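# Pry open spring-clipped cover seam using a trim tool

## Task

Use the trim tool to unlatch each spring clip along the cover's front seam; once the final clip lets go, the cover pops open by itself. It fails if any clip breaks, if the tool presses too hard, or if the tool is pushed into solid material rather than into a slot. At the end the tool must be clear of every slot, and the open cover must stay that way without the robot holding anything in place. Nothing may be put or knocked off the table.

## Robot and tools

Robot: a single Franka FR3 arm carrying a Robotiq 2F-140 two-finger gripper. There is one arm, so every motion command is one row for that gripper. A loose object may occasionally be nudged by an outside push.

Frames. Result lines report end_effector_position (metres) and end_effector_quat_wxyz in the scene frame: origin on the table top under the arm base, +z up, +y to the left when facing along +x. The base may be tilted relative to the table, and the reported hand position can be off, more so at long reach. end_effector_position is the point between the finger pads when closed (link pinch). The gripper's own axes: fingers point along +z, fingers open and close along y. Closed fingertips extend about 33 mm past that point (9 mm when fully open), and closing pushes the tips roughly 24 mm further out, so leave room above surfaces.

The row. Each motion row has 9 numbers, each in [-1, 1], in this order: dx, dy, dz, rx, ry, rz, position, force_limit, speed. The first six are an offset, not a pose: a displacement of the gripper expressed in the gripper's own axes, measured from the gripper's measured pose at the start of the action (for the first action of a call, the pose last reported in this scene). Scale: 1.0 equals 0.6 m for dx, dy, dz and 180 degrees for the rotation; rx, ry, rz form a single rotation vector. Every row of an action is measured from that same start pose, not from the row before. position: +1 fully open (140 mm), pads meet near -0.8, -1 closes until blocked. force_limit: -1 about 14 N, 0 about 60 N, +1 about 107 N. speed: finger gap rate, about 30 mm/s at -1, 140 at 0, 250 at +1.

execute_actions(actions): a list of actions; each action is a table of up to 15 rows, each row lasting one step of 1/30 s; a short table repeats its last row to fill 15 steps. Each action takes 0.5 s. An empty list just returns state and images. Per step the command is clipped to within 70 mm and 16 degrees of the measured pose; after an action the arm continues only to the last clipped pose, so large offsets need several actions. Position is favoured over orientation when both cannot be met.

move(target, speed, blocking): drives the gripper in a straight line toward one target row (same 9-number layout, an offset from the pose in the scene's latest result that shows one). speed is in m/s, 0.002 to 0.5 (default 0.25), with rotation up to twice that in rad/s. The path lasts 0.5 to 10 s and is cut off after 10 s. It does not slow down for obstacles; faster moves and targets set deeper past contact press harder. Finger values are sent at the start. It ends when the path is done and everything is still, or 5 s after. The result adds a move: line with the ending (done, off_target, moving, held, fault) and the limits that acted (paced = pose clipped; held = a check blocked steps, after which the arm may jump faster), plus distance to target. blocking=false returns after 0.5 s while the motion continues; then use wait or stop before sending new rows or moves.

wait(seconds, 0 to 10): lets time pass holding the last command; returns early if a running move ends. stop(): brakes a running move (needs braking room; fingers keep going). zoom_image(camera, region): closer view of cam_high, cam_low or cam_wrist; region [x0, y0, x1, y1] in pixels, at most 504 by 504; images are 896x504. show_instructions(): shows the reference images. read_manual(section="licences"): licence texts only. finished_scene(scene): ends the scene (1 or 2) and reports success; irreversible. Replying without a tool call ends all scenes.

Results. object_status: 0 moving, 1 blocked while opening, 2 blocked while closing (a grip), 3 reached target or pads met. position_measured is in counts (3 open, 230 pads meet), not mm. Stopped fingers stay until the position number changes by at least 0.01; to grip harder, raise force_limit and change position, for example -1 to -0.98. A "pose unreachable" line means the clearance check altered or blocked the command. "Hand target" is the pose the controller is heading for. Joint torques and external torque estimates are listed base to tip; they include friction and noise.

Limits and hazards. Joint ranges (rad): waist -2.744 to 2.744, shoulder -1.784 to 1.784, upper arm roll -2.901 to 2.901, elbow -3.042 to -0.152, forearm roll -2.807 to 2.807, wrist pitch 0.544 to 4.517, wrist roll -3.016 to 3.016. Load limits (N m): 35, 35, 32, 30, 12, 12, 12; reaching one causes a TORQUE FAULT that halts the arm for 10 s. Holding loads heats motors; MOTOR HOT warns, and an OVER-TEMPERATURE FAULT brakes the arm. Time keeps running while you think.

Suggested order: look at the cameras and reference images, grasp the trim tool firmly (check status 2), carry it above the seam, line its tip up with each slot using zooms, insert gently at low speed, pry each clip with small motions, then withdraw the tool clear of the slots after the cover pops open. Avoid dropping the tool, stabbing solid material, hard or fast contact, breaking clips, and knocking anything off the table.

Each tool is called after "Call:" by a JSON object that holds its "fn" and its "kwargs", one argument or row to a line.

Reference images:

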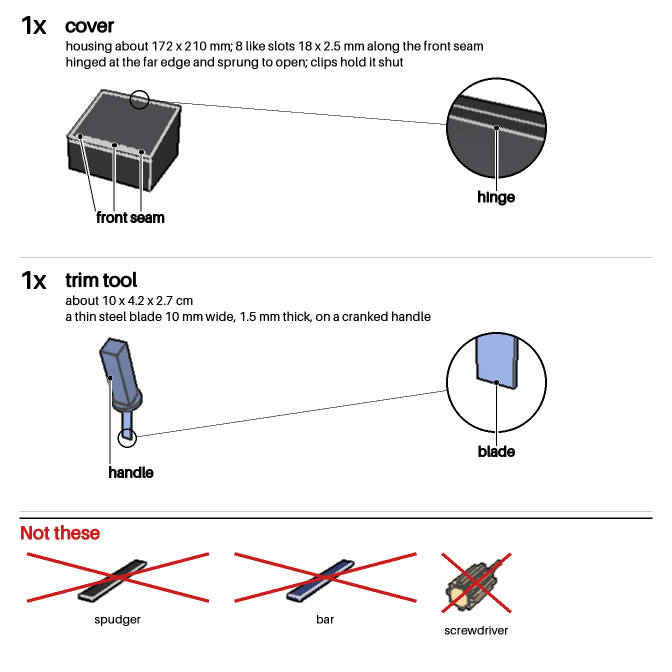

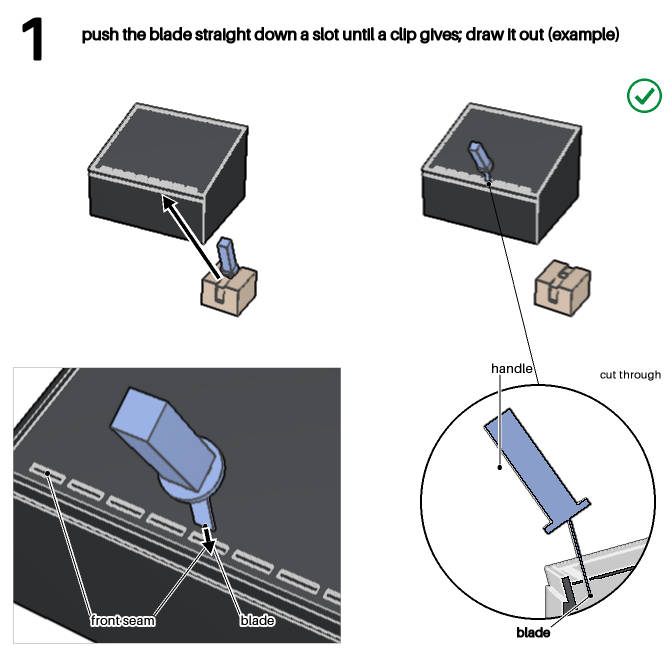

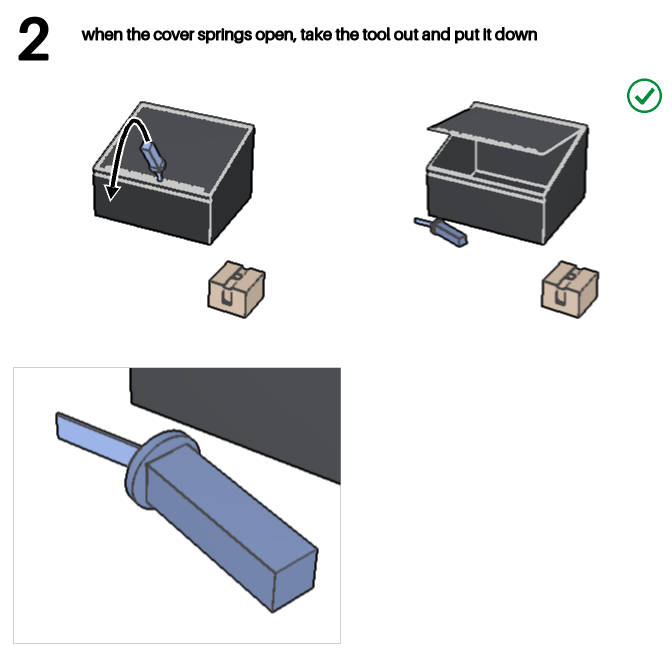

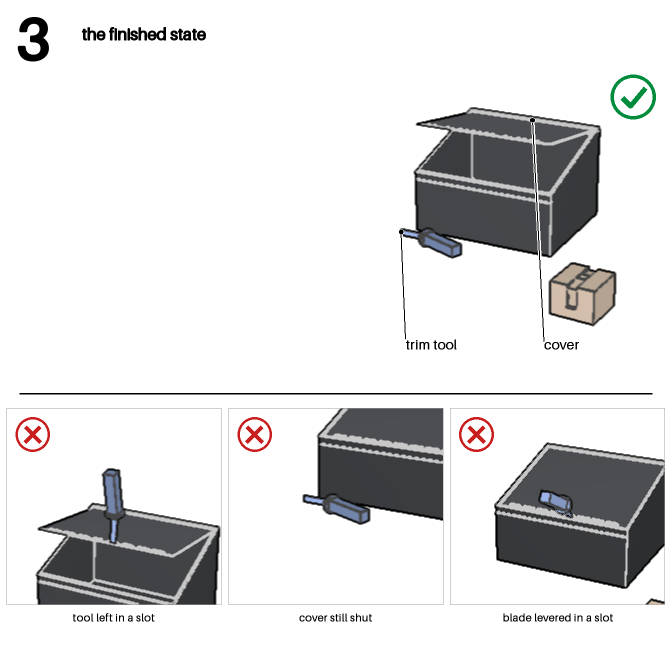

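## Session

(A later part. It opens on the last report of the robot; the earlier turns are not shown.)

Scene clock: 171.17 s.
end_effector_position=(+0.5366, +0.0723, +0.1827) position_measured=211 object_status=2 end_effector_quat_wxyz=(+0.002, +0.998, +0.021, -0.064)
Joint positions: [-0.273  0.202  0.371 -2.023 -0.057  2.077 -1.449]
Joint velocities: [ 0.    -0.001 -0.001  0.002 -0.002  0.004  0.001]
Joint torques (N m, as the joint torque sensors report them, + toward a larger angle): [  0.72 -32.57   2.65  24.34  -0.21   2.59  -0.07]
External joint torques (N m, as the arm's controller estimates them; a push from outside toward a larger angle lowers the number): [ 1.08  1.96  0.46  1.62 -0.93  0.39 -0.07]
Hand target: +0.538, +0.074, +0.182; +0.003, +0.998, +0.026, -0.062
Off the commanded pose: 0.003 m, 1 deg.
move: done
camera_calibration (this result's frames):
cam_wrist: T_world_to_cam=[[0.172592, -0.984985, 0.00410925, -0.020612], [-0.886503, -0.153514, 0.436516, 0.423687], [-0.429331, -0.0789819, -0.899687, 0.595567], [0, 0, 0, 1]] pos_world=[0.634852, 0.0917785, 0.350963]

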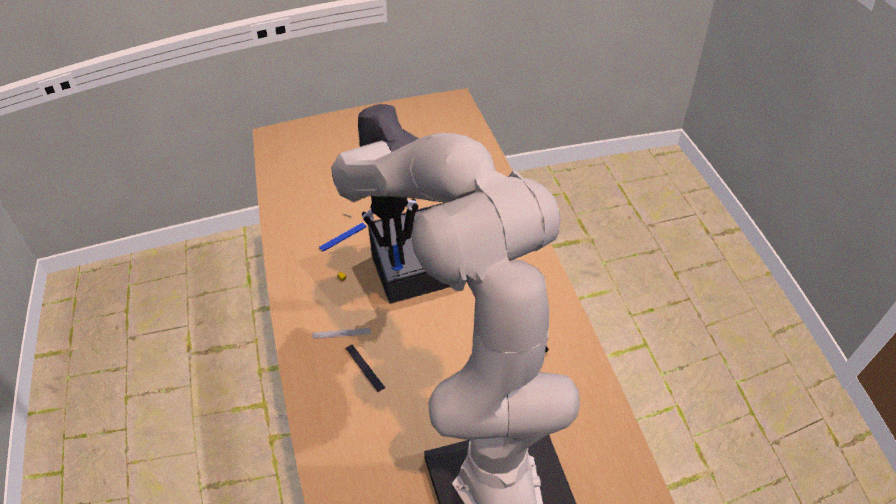

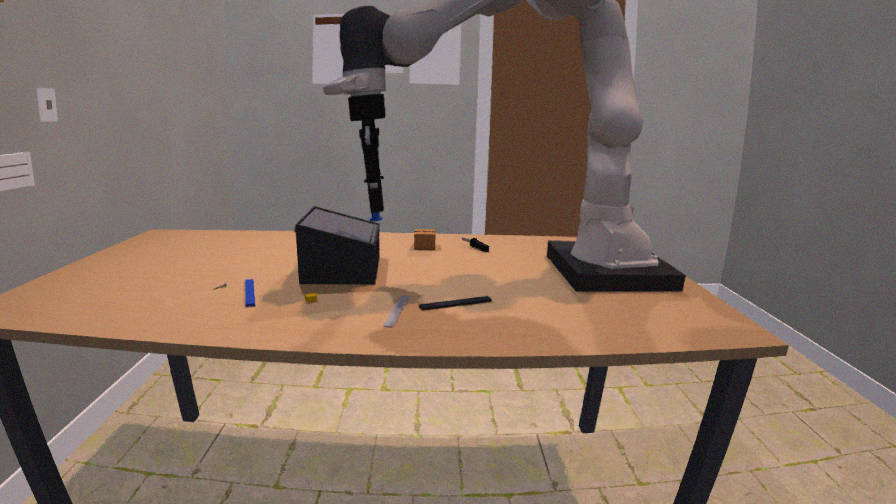

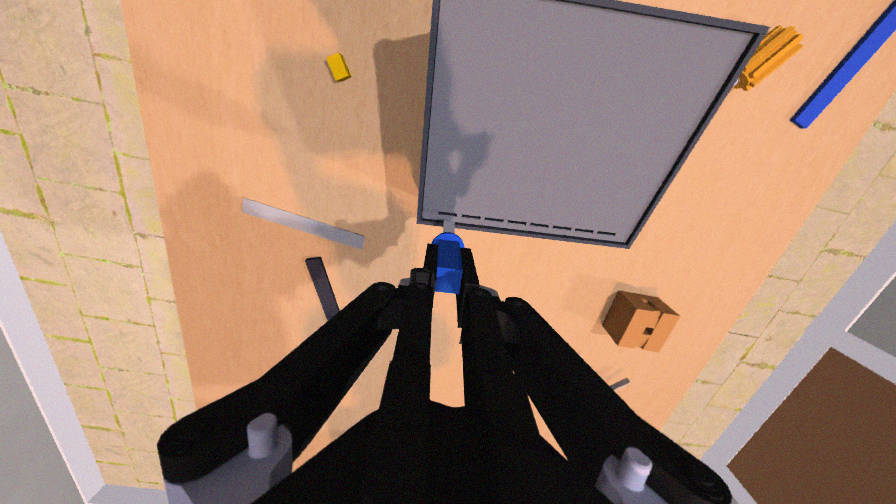

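Call:
{"fn": "move", "kwargs": {
  "target": [0.0076,-0.003,0.0072,0,0.0013,-0.003,-1,0.6,-0.6],
  "speed": 0.006
}}

Call:
{"fn": "zoom_image", "kwargs": {
  "camera": "cam_low",
  "region": [355, 200, 400, 250]
}}

Call:
{"fn": "zoom_image", "kwargs": {
  "camera": "cam_wrist",
  "region": [420, 195, 500, 245]
}}

Call:
{"fn": "zoom_image", "kwargs": {
  "camera": "cam_high",
  "region": [375, 245, 435, 295]
}}

Scene clock: 182.90 s.
end_effector_position=(+0.5389, +0.0728, +0.1781) position_measured=211 object_status=2 end_effector_quat_wxyz=(+0.001, +0.998, +0.022, -0.064)
Joint positions: [-0.273  0.215  0.371 -2.019 -0.06   2.085 -1.449]
Joint velocities: [-0.     0.001  0.001  0.001 -0.001  0.004  0.   ]
Joint torques (N m, as the joint torque sensors report them, + toward a larger angle): [  0.84 -32.9    2.84  24.49  -0.17   2.52   0.01]
External joint torques (N m, as the arm's controller estimates them; a push from outside toward a larger angle lowers the number): [ 1.19  1.78  0.49  1.91 -0.89  0.32  0.01]
Hand target: +0.541, +0.074, +0.178; +0.002, +0.998, +0.026, -0.062
Off the commanded pose: 0.002 m, 1 deg.
move: done
camera_calibration (this result's frames):
cam_wrist: T_world_to_cam=[[0.174104, -0.984726, 0.00173291, -0.020896], [-0.886209, -0.155918, 0.43626, 0.427782], [-0.429326, -0.0774903, -0.899819, 0.592429], [0, 0, 0, 1]] pos_world=[0.637088, 0.0920297, 0.346491]

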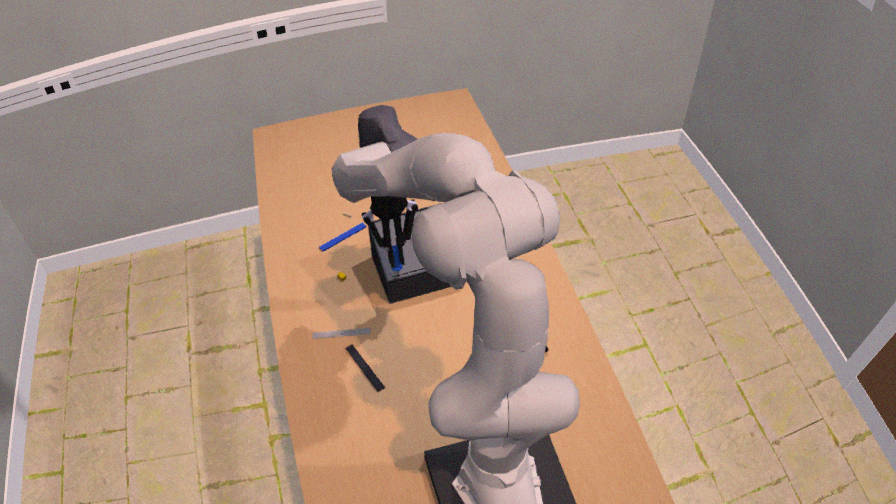

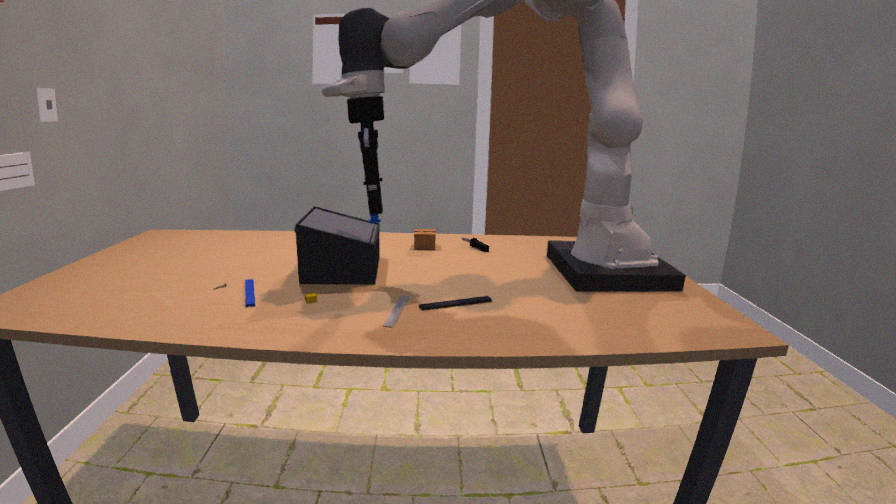

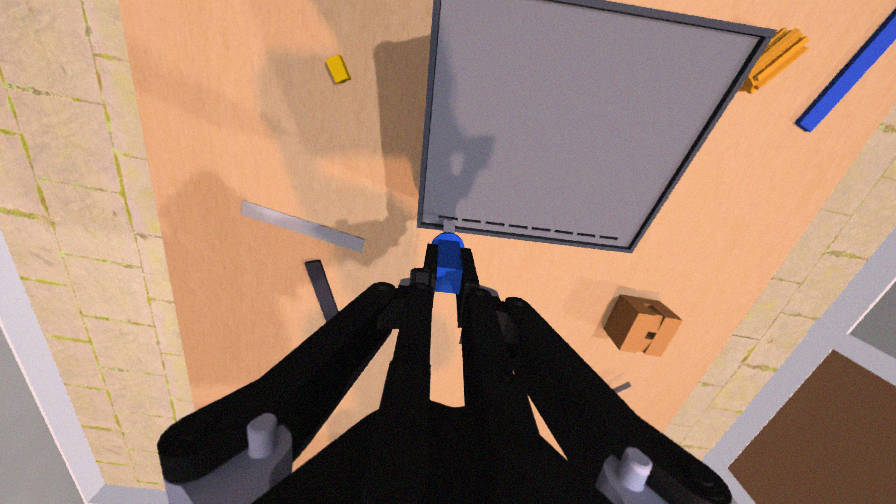

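Region (355, 200, 400, 250) of cam_low's 896x504 image, scaled by 10.080, with more detail than that image has; it fills the left 454 columns of this view, and the rest is white.

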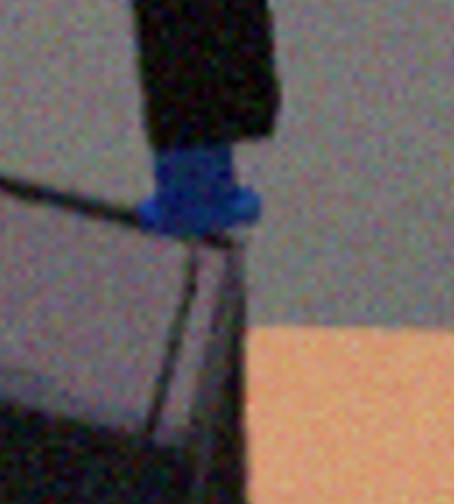

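Region (420, 195, 500, 245) of cam_wrist's 896x504 image, scaled by 6.300, with more detail than that image has; it fills the top 315 rows of this view, and the rest is white.

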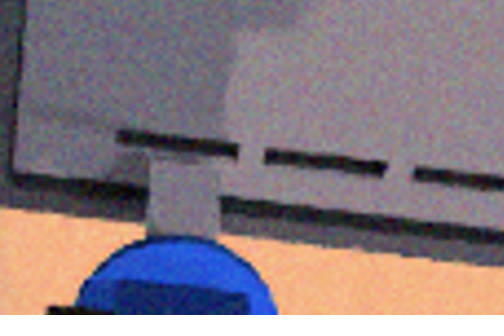

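Region (375, 245, 435, 295) of cam_high's 896x504 image, scaled by 8.400, with more detail than that image has.

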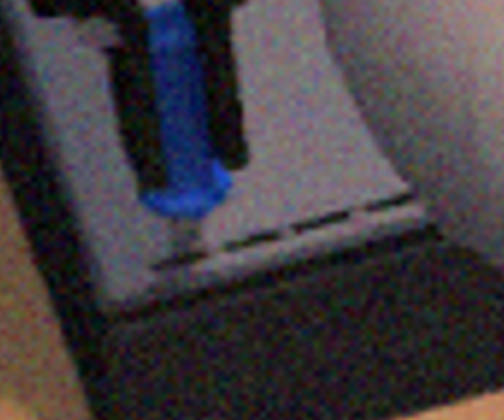

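Call:
{"fn": "execute_actions", "kwargs": {
  "actions": [
    [[0.0032,-0.0015,0.0007,0,0.0013,-0.002,-1,0.6,-0.6],[0.0034,-0.0015,0.0012,0,0.0013,-0.002,-1,0.6,-0.6],[0.0036,-0.0015,0.0016,0,0.0013,-0.002,-1,0.6,-0.6],[0.0038,-0.0015,0.0021,0,0.0013,-0.002,-1,0.6,-0.6],[0.0040,-0.0015,0.0026,0,0.0013,-0.002,-1,0.6,-0.6],[0.0042,-0.0015,0.0031,0,0.0013,-0.002,-1,0.6,-0.6],[0.0044,-0.0015,0.0036,0,0.0013,-0.002,-1,0.6,-0.6],[0.0046,-0.0015,0.0041,0,0.0013,-0.002,-1,0.6,-0.6]]
  ]
}}

Call:
{"fn": "zoom_image", "kwargs": {
  "camera": "cam_wrist",
  "region": [420, 195, 500, 245]
}}

Call:
{"fn": "zoom_image", "kwargs": {
  "camera": "cam_high",
  "region": [375, 245, 435, 295]
}}

Call:
{"fn": "zoom_image", "kwargs": {
  "camera": "cam_low",
  "region": [355, 200, 400, 250]
}}

Scene clock: 193.73 s.
end_effector_position=(+0.5397, +0.0733, +0.1759) position_measured=211 object_status=2 end_effector_quat_wxyz=(+0.000, +0.998, +0.022, -0.064)
Joint positions: [-0.273  0.22   0.371 -2.019 -0.06   2.09  -1.449]
Joint velocities: [ 0.    -0.    -0.001 -0.     0.001  0.003  0.001]
Joint torques (N m, as the joint torque sensors report them, + toward a larger angle): [  0.02 -32.98   2.18  24.19  -0.06   2.59  -0.04]
External joint torques (N m, as the arm's controller estimates them; a push from outside toward a larger angle lowers the number): [ 0.41  1.84 -0.19  1.67 -0.78  0.39 -0.04]
Hand target: +0.541, +0.074, +0.175; +0.001, +0.998, +0.025, -0.062
Off the commanded pose: 0.002 m, 0 deg.
camera_calibration (this result's frames):
cam_wrist: T_world_to_cam=[[0.174158, -0.984718, -0.000083824, -0.02027], [-0.886334, -0.156795, 0.435692, 0.429797], [-0.429047, -0.075805, -0.900096, 0.590549], [0, 0, 0, 1]] pos_world=[0.637847, 0.0921964, 0.34429]

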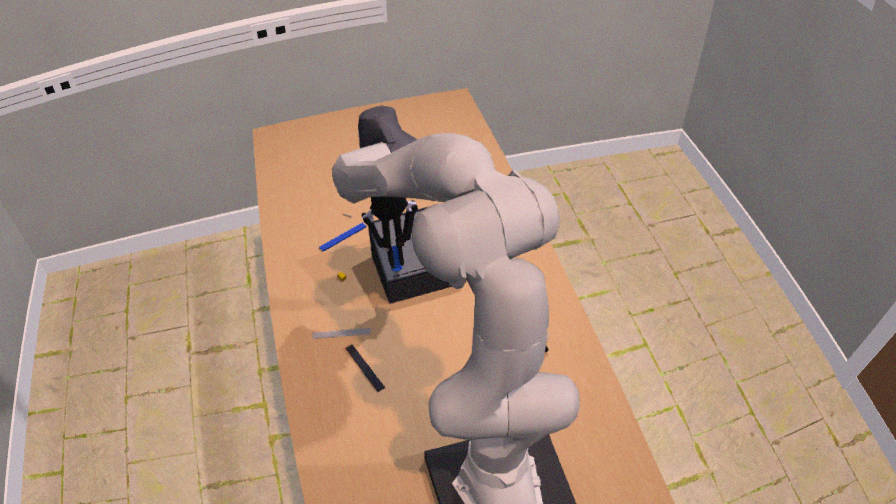

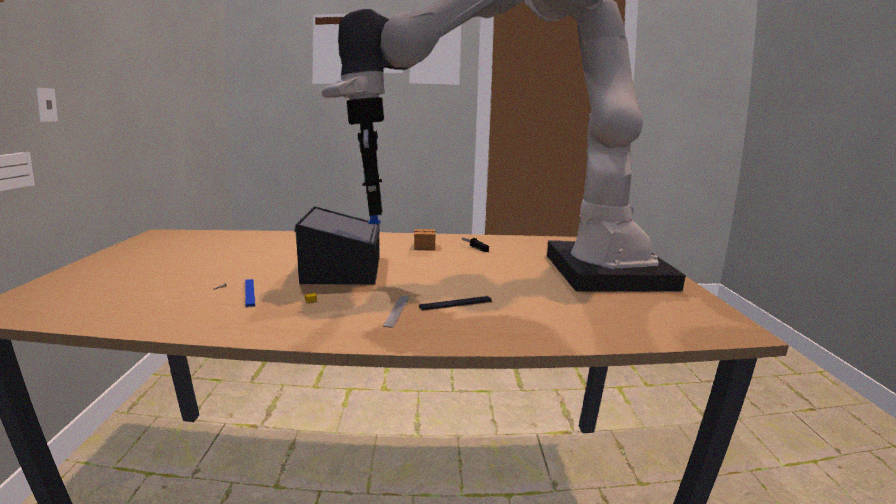

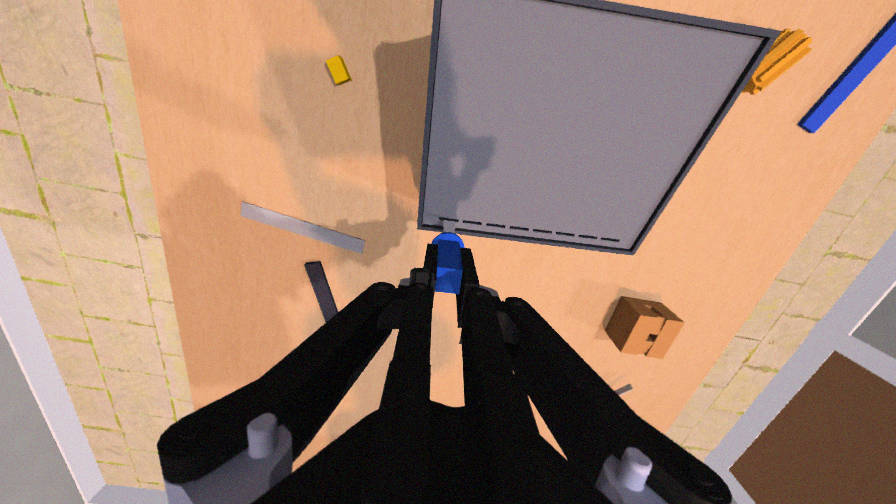

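Region (420, 195, 500, 245) of cam_wrist's 896x504 image, scaled by 6.300, with more detail than that image has; it fills the top 315 rows of this view, and the rest is white.

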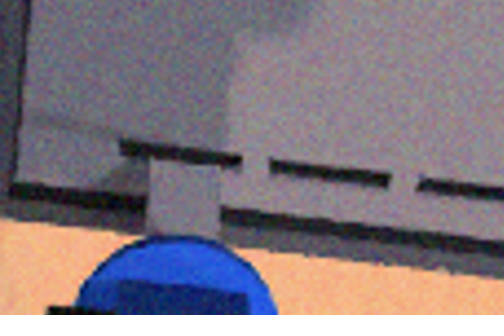

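Region (375, 245, 435, 295) of cam_high's 896x504 image, scaled by 8.400, with more detail than that image has.

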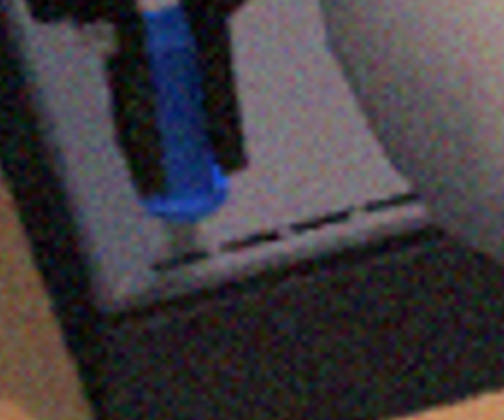

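Region (355, 200, 400, 250) of cam_low's 896x504 image, scaled by 10.080, with more detail than that image has; it fills the left 454 columns of this view, and the rest is white.

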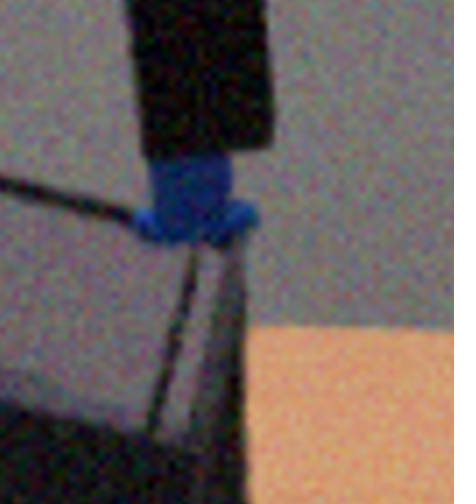

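Call:
{"fn": "execute_actions", "kwargs": {
  "actions": [
    [[0.0024,-0.001,0.0008,0,0.0013,-0.002,-1,0.6,-0.6],[0.0026,-0.001,0.0013,0,0.0013,-0.002,-1,0.6,-0.6],[0.0028,-0.001,0.0018,0,0.0013,-0.002,-1,0.6,-0.6],[0.0030,-0.001,0.0023,0,0.0013,-0.002,-1,0.6,-0.6],[0.0032,-0.001,0.0028,0,0.0013,-0.002,-1,0.6,-0.6]]
  ]
}}

Call:
{"fn": "zoom_image", "kwargs": {
  "camera": "cam_wrist",
  "region": [430, 205, 480, 240]
}}

Call:
{"fn": "zoom_image", "kwargs": {
  "camera": "cam_high",
  "region": [385, 262, 421, 286]
}}

Scene clock: 201.53 s.
end_effector_position=(+0.5407, +0.0736, +0.1752) position_measured=211 object_status=2 end_effector_quat_wxyz=(-0.000, +0.998, +0.022, -0.063)
Joint positions: [-0.273  0.222  0.371 -2.019 -0.06   2.095 -1.449]
Joint velocities: [-0.     0.002 -0.001 -0.     0.     0.002 -0.001]
Joint torques (N m, as the joint torque sensors report them, + toward a larger angle): [ -0.15 -33.21   2.3   22.99   0.22   2.66  -0.1 ]
External joint torques (N m, as the arm's controller estimates them; a push from outside toward a larger angle lowers the number): [ 0.35  1.6   0.01  0.52 -0.49  0.46 -0.1 ]
Hand target: +0.541, +0.074, +0.174; -0.000, +0.998, +0.026, -0.062
Off the commanded pose: 0.001 m, 0 deg.
camera_calibration (this result's frames):
cam_wrist: T_world_to_cam=[[0.174063, -0.984734, -0.000735449, -0.019993], [-0.88744, -0.157189, 0.433292, 0.432113], [-0.426793, -0.0747674, -0.901253, 0.589317], [0, 0, 0, 1]] pos_world=[0.638471, 0.0922971, 0.343878]

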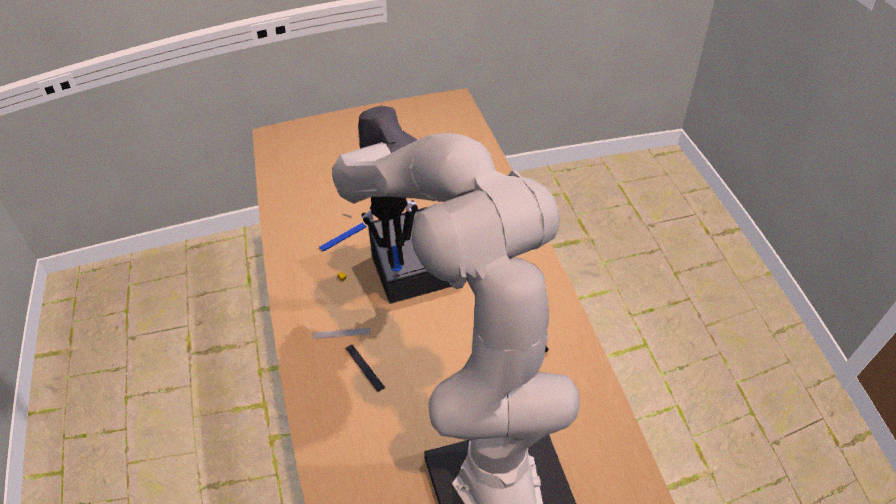

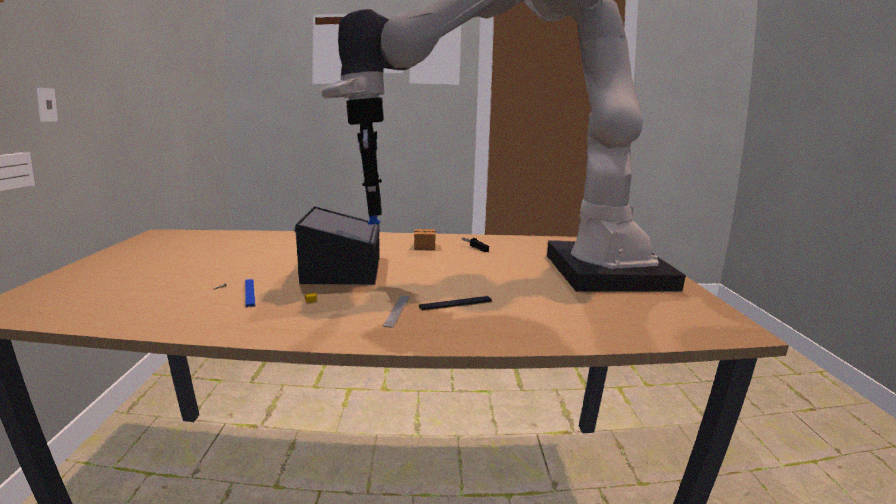

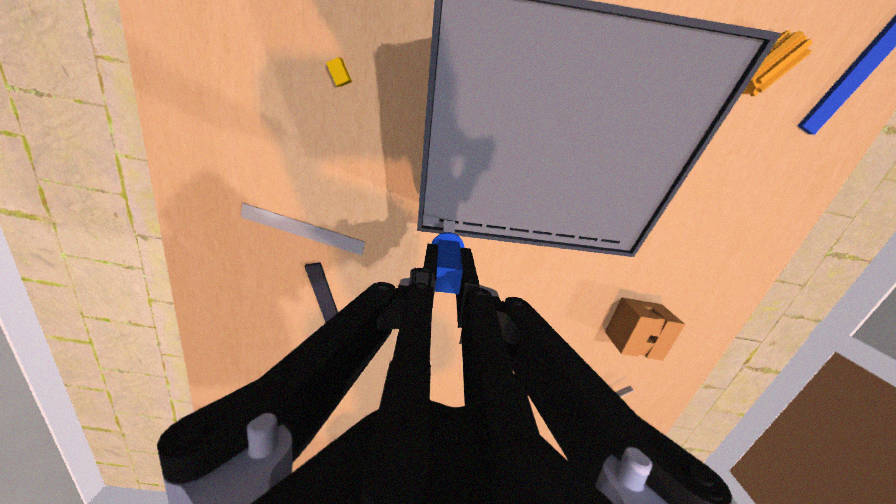

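Region (430, 205, 480, 240) of cam_wrist's 896x504 image, scaled by 10.080, with more detail than that image has; it fills the top 353 rows of this view, and the rest is white.

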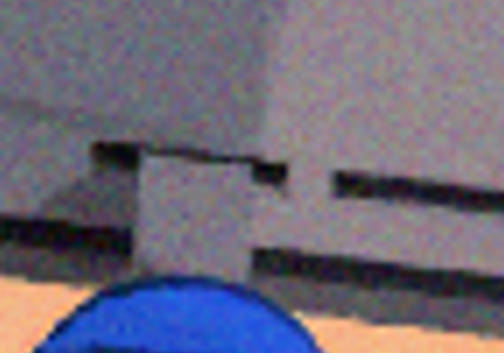

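Region (385, 262, 421, 286) of cam_high's 896x504 image, scaled by 14.000, with more detail than that image has.

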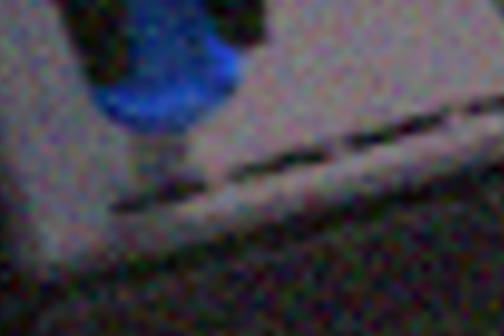

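Call:
{"fn": "execute_actions", "kwargs": {
  "actions": [
    [[-0.0005,-0.0003,0.0022,0.0003,-0.0008,0,-1,0.6,-0.6],[-0.0007,-0.0004,0.003,0.0004,-0.0011,0,-1,0.6,-0.6],[-0.0009,-0.0004,0.0037,0.0004,-0.0013,0,-1,0.6,-0.6],[-0.001,-0.0005,0.0043,0.0005,-0.0015,0,-1,0.6,-0.6]]
  ]
}}

Call:
{"fn": "zoom_image", "kwargs": {
  "camera": "cam_wrist",
  "region": [430, 205, 480, 240]
}}

Call:
{"fn": "zoom_image", "kwargs": {
  "camera": "cam_high",
  "region": [385, 262, 421, 286]
}}

Scene clock: 215.53 s.
end_effector_position=(+0.5403, +0.0737, +0.1739) position_measured=211 object_status=2 end_effector_quat_wxyz=(-0.001, +0.998, +0.022, -0.064)
Joint positions: [-0.273  0.224  0.371 -2.019 -0.06   2.095 -1.449]
Joint velocities: [ 0.    -0.001  0.     0.    -0.    -0.001  0.001]
Joint torques (N m, as the joint torque sensors report them, + toward a larger angle): [ -0.64 -33.17   1.8   23.55   0.85   2.01   0.12]
External joint torques (N m, as the arm's controller estimates them; a push from outside toward a larger angle lowers the number): [-0.27  1.8  -0.65  1.05  0.14 -0.19  0.12]
Hand target: +0.540, +0.074, +0.173; -0.001, +0.998, +0.022, -0.065
Off the commanded pose: 0.001 m, 0 deg.
camera_calibration (this result's frames):
cam_wrist: T_world_to_cam=[[0.174027, -0.984739, -0.00176162, -0.019604], [-0.886521, -0.157448, 0.435076, 0.431575], [-0.428714, -0.0741533, -0.900392, 0.588829], [0, 0, 0, 1]] pos_world=[0.638451, 0.0923094, 0.342375]

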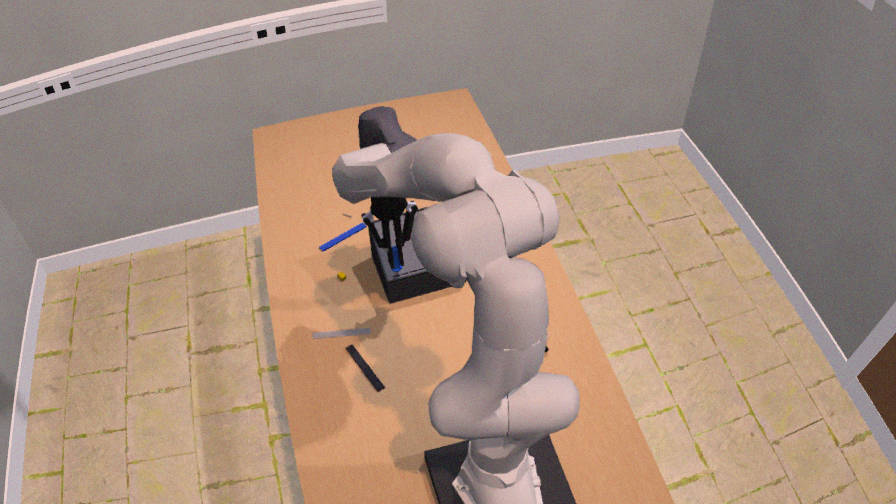

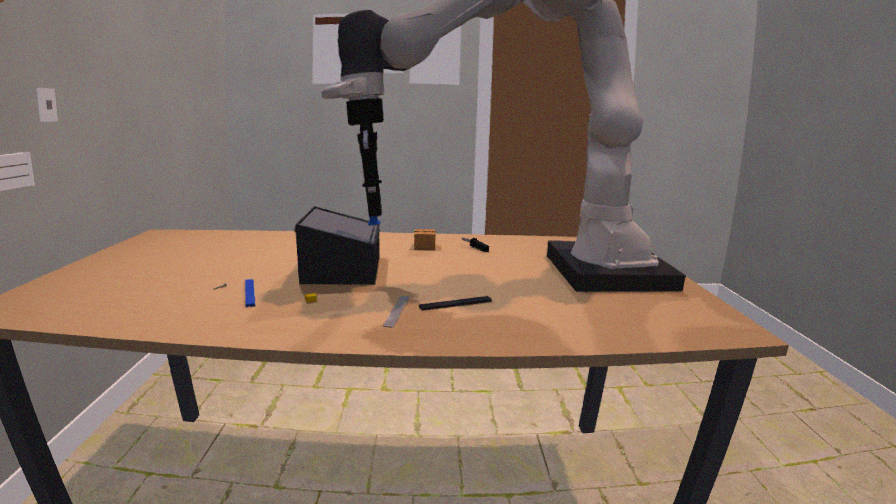

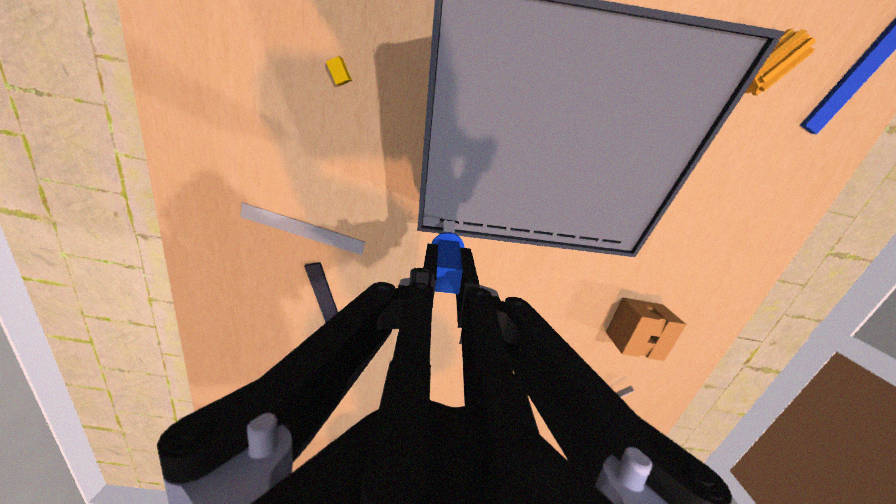

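Region (430, 205, 480, 240) of cam_wrist's 896x504 image, scaled by 10.080, with more detail than that image has; it fills the top 353 rows of this view, and the rest is white.

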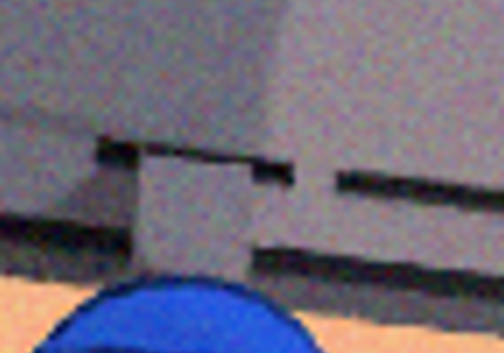

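Region (385, 262, 421, 286) of cam_high's 896x504 image, scaled by 14.000, with more detail than that image has.

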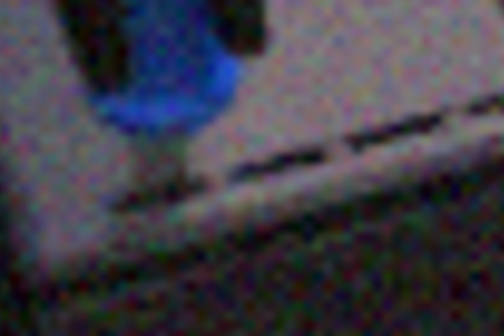

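Call:
{"fn": "execute_actions", "kwargs": {
  "actions": [
    [[-0.0005,-0.0003,0.0022,0.0003,-0.0008,0,-1,0.6,-0.6],[-0.0007,-0.0004,0.003,0.0004,-0.0011,0,-1,0.6,-0.6],[-0.0008,-0.0004,0.0034,0.0004,-0.0012,0,-1,0.6,-0.6]]
  ]
}}

Call:
{"fn": "zoom_image", "kwargs": {
  "camera": "cam_wrist",
  "region": [430, 205, 480, 240]
}}

Call:
{"fn": "zoom_image", "kwargs": {
  "camera": "cam_high",
  "region": [385, 262, 421, 286]
}}

Scene clock: 220.40 s.
end_effector_position=(+0.5400, +0.0738, +0.1731) position_measured=211 object_status=2 end_effector_quat_wxyz=(-0.001, +0.998, +0.022, -0.065)
Joint positions: [-0.273  0.226  0.371 -2.019 -0.06   2.095 -1.449]
Joint velocities: [-0.    -0.001  0.001 -0.001 -0.001 -0.    -0.   ]
Joint torques (N m, as the joint torque sensors report them, + toward a larger angle): [ -0.57 -33.25   1.83  23.43   0.84   2.08   0.11]
External joint torques (N m, as the arm's controller estimates them; a push from outside toward a larger angle lowers the number): [-0.1   1.67 -0.55  0.98  0.13 -0.11  0.11]
Hand target: +0.540, +0.074, +0.172; -0.001, +0.998, +0.022, -0.066
Off the commanded pose: 0.001 m, 0 deg.
camera_calibration (this result's frames):
cam_wrist: T_world_to_cam=[[0.174008, -0.984741, -0.00237232, -0.0193742], [-0.885873, -0.157589, 0.436342, 0.431101], [-0.430058, -0.0738256, -0.899778, 0.588594], [0, 0, 0, 1]] pos_world=[0.638401, 0.0923116, 0.34145]

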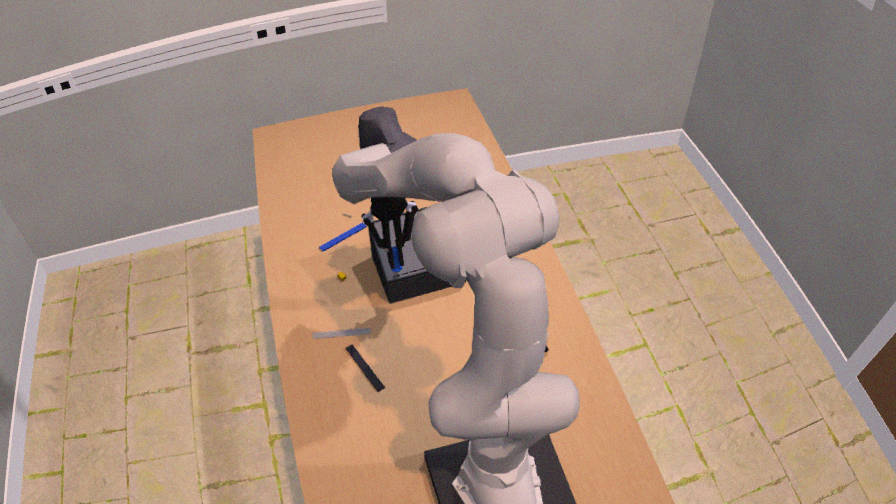

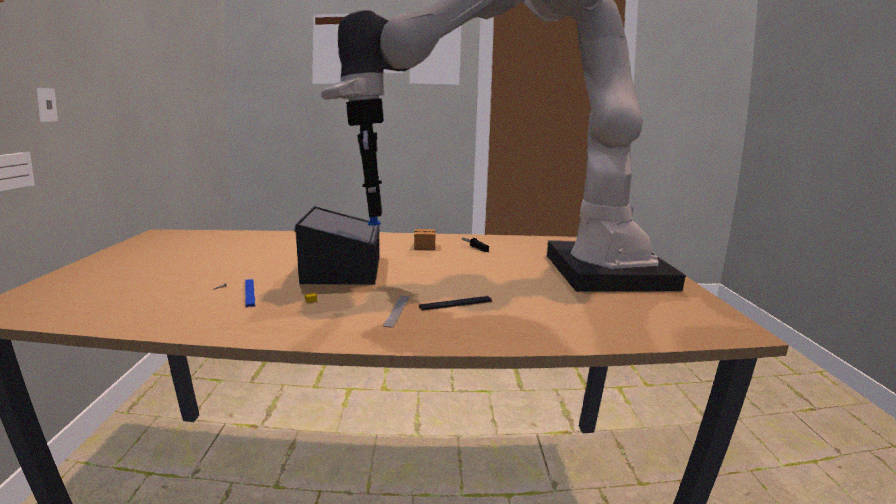

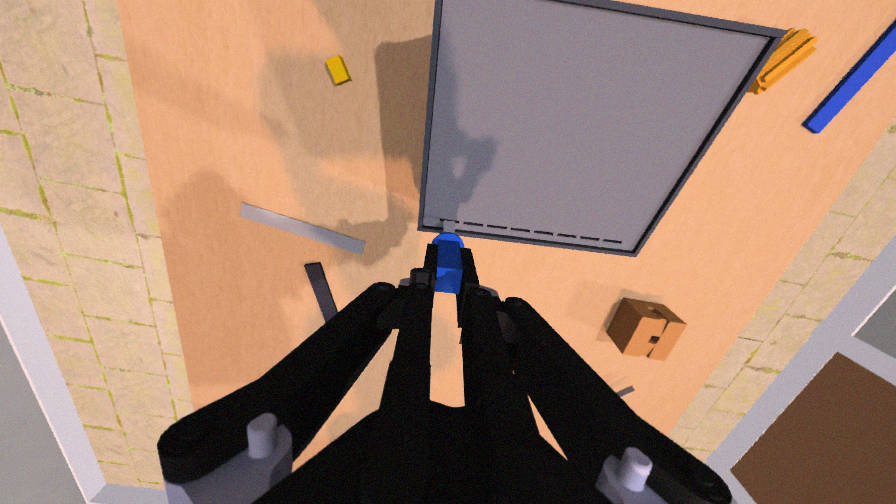

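Region (430, 205, 480, 240) of cam_wrist's 896x504 image, scaled by 10.080, with more detail than that image has; it fills the top 353 rows of this view, and the rest is white.

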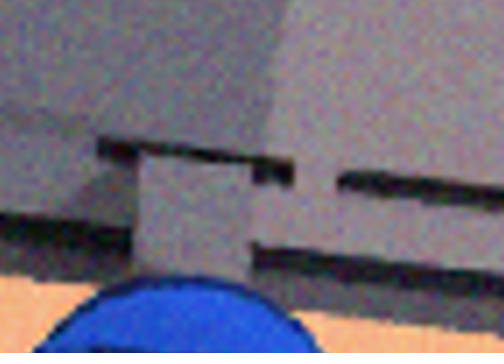

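Region (385, 262, 421, 286) of cam_high's 896x504 image, scaled by 14.000, with more detail than that image has.

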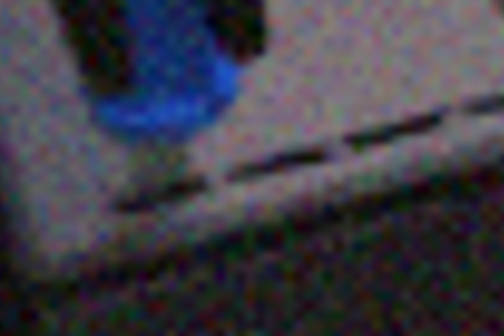

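Call:
{"fn": "execute_actions", "kwargs": {
  "actions": [
    [[0.0011,0,0.0019,0,0.0002,0,-1,0.6,-0.6],[0.00125,0,0.0023,0,0.0002,0,-1,0.6,-0.6],[0.0014,0,0.0027,0,0.0002,0,-1,0.6,-0.6],[0.00155,0,0.003,0,0.0002,0,-1,0.6,-0.6],[0.0017,0,0.0034,0,0.0002,0,-1,0.6,-0.6],[0.00185,0,0.0038,0,0.0002,0,-1,0.6,-0.6],[0.002,0,0.0042,0,0.0002,0,-1,0.6,-0.6]]
  ]
}}

Call:
{"fn": "zoom_image", "kwargs": {
  "camera": "cam_wrist",
  "region": [430, 205, 480, 240]
}}

Scene clock: 227.17 s.
end_effector_position=(+0.5400, +0.0740, +0.1715) position_measured=211 object_status=2 end_effector_quat_wxyz=(-0.001, +0.998, +0.022, -0.065)
Joint positions: [-0.273  0.229  0.371 -2.019 -0.06   2.097 -1.449]
Joint velocities: [ 0.001 -0.002 -0.     0.002  0.     0.002 -0.   ]
Joint torques (N m, as the joint torque sensors report them, + toward a larger angle): [ -0.41 -33.24   1.65  23.22   0.2    2.67   0.2 ]
External joint torques (N m, as the arm's controller estimates them; a push from outside toward a larger angle lowers the number): [ 0.13  2.03 -0.72  0.6  -0.5   0.45  0.2 ]
Hand target: +0.541, +0.074, +0.170; -0.001, +0.998, +0.022, -0.064
Off the commanded pose: 0.001 m, 0 deg.
camera_calibration (this result's frames):
cam_wrist: T_world_to_cam=[[0.173934, -0.98475, -0.00367312, -0.0188714], [-0.885243, -0.15799, 0.437475, 0.431265], [-0.431384, -0.0728402, -0.899223, 0.587675], [0, 0, 0, 1]] pos_world=[0.63857, 0.0923584, 0.339715]

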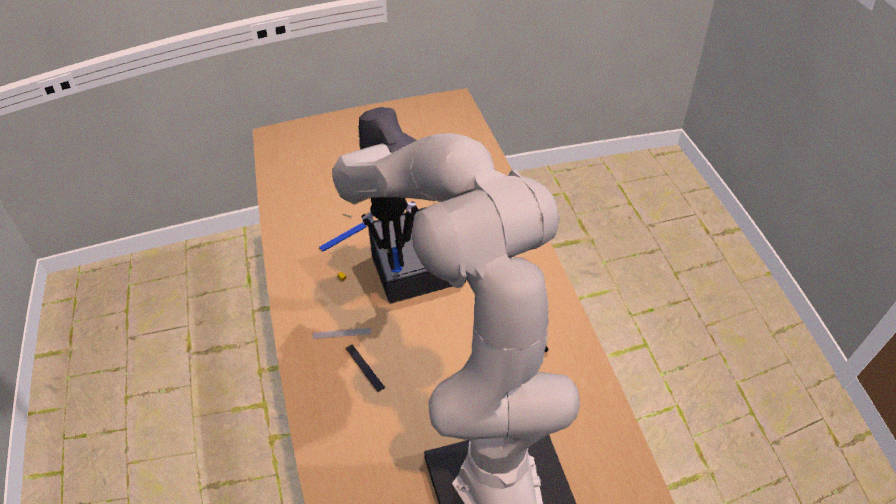

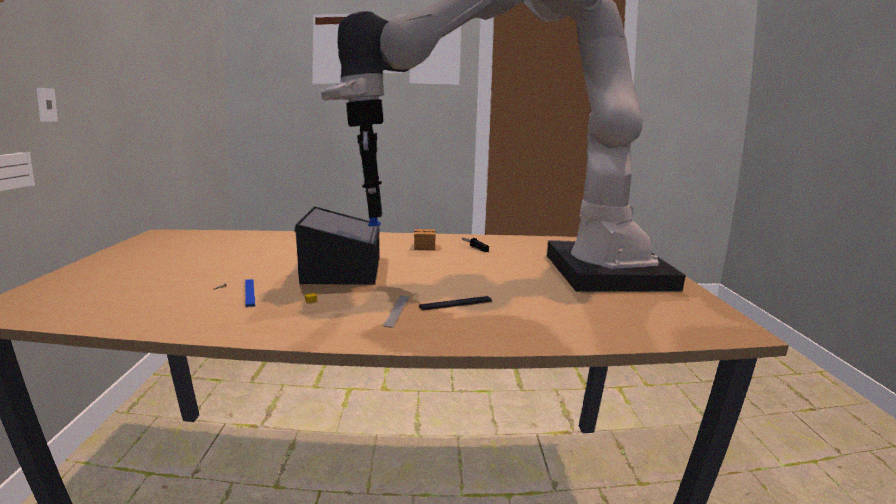

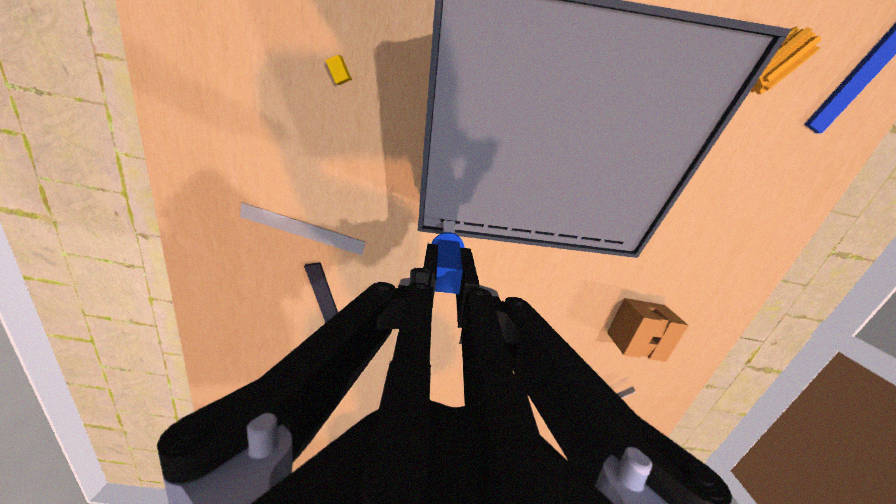

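Region (430, 205, 480, 240) of cam_wrist's 896x504 image, scaled by 10.080, with more detail than that image has; it fills the top 353 rows of this view, and the rest is white.

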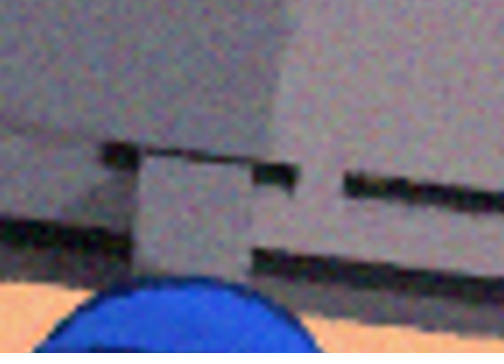

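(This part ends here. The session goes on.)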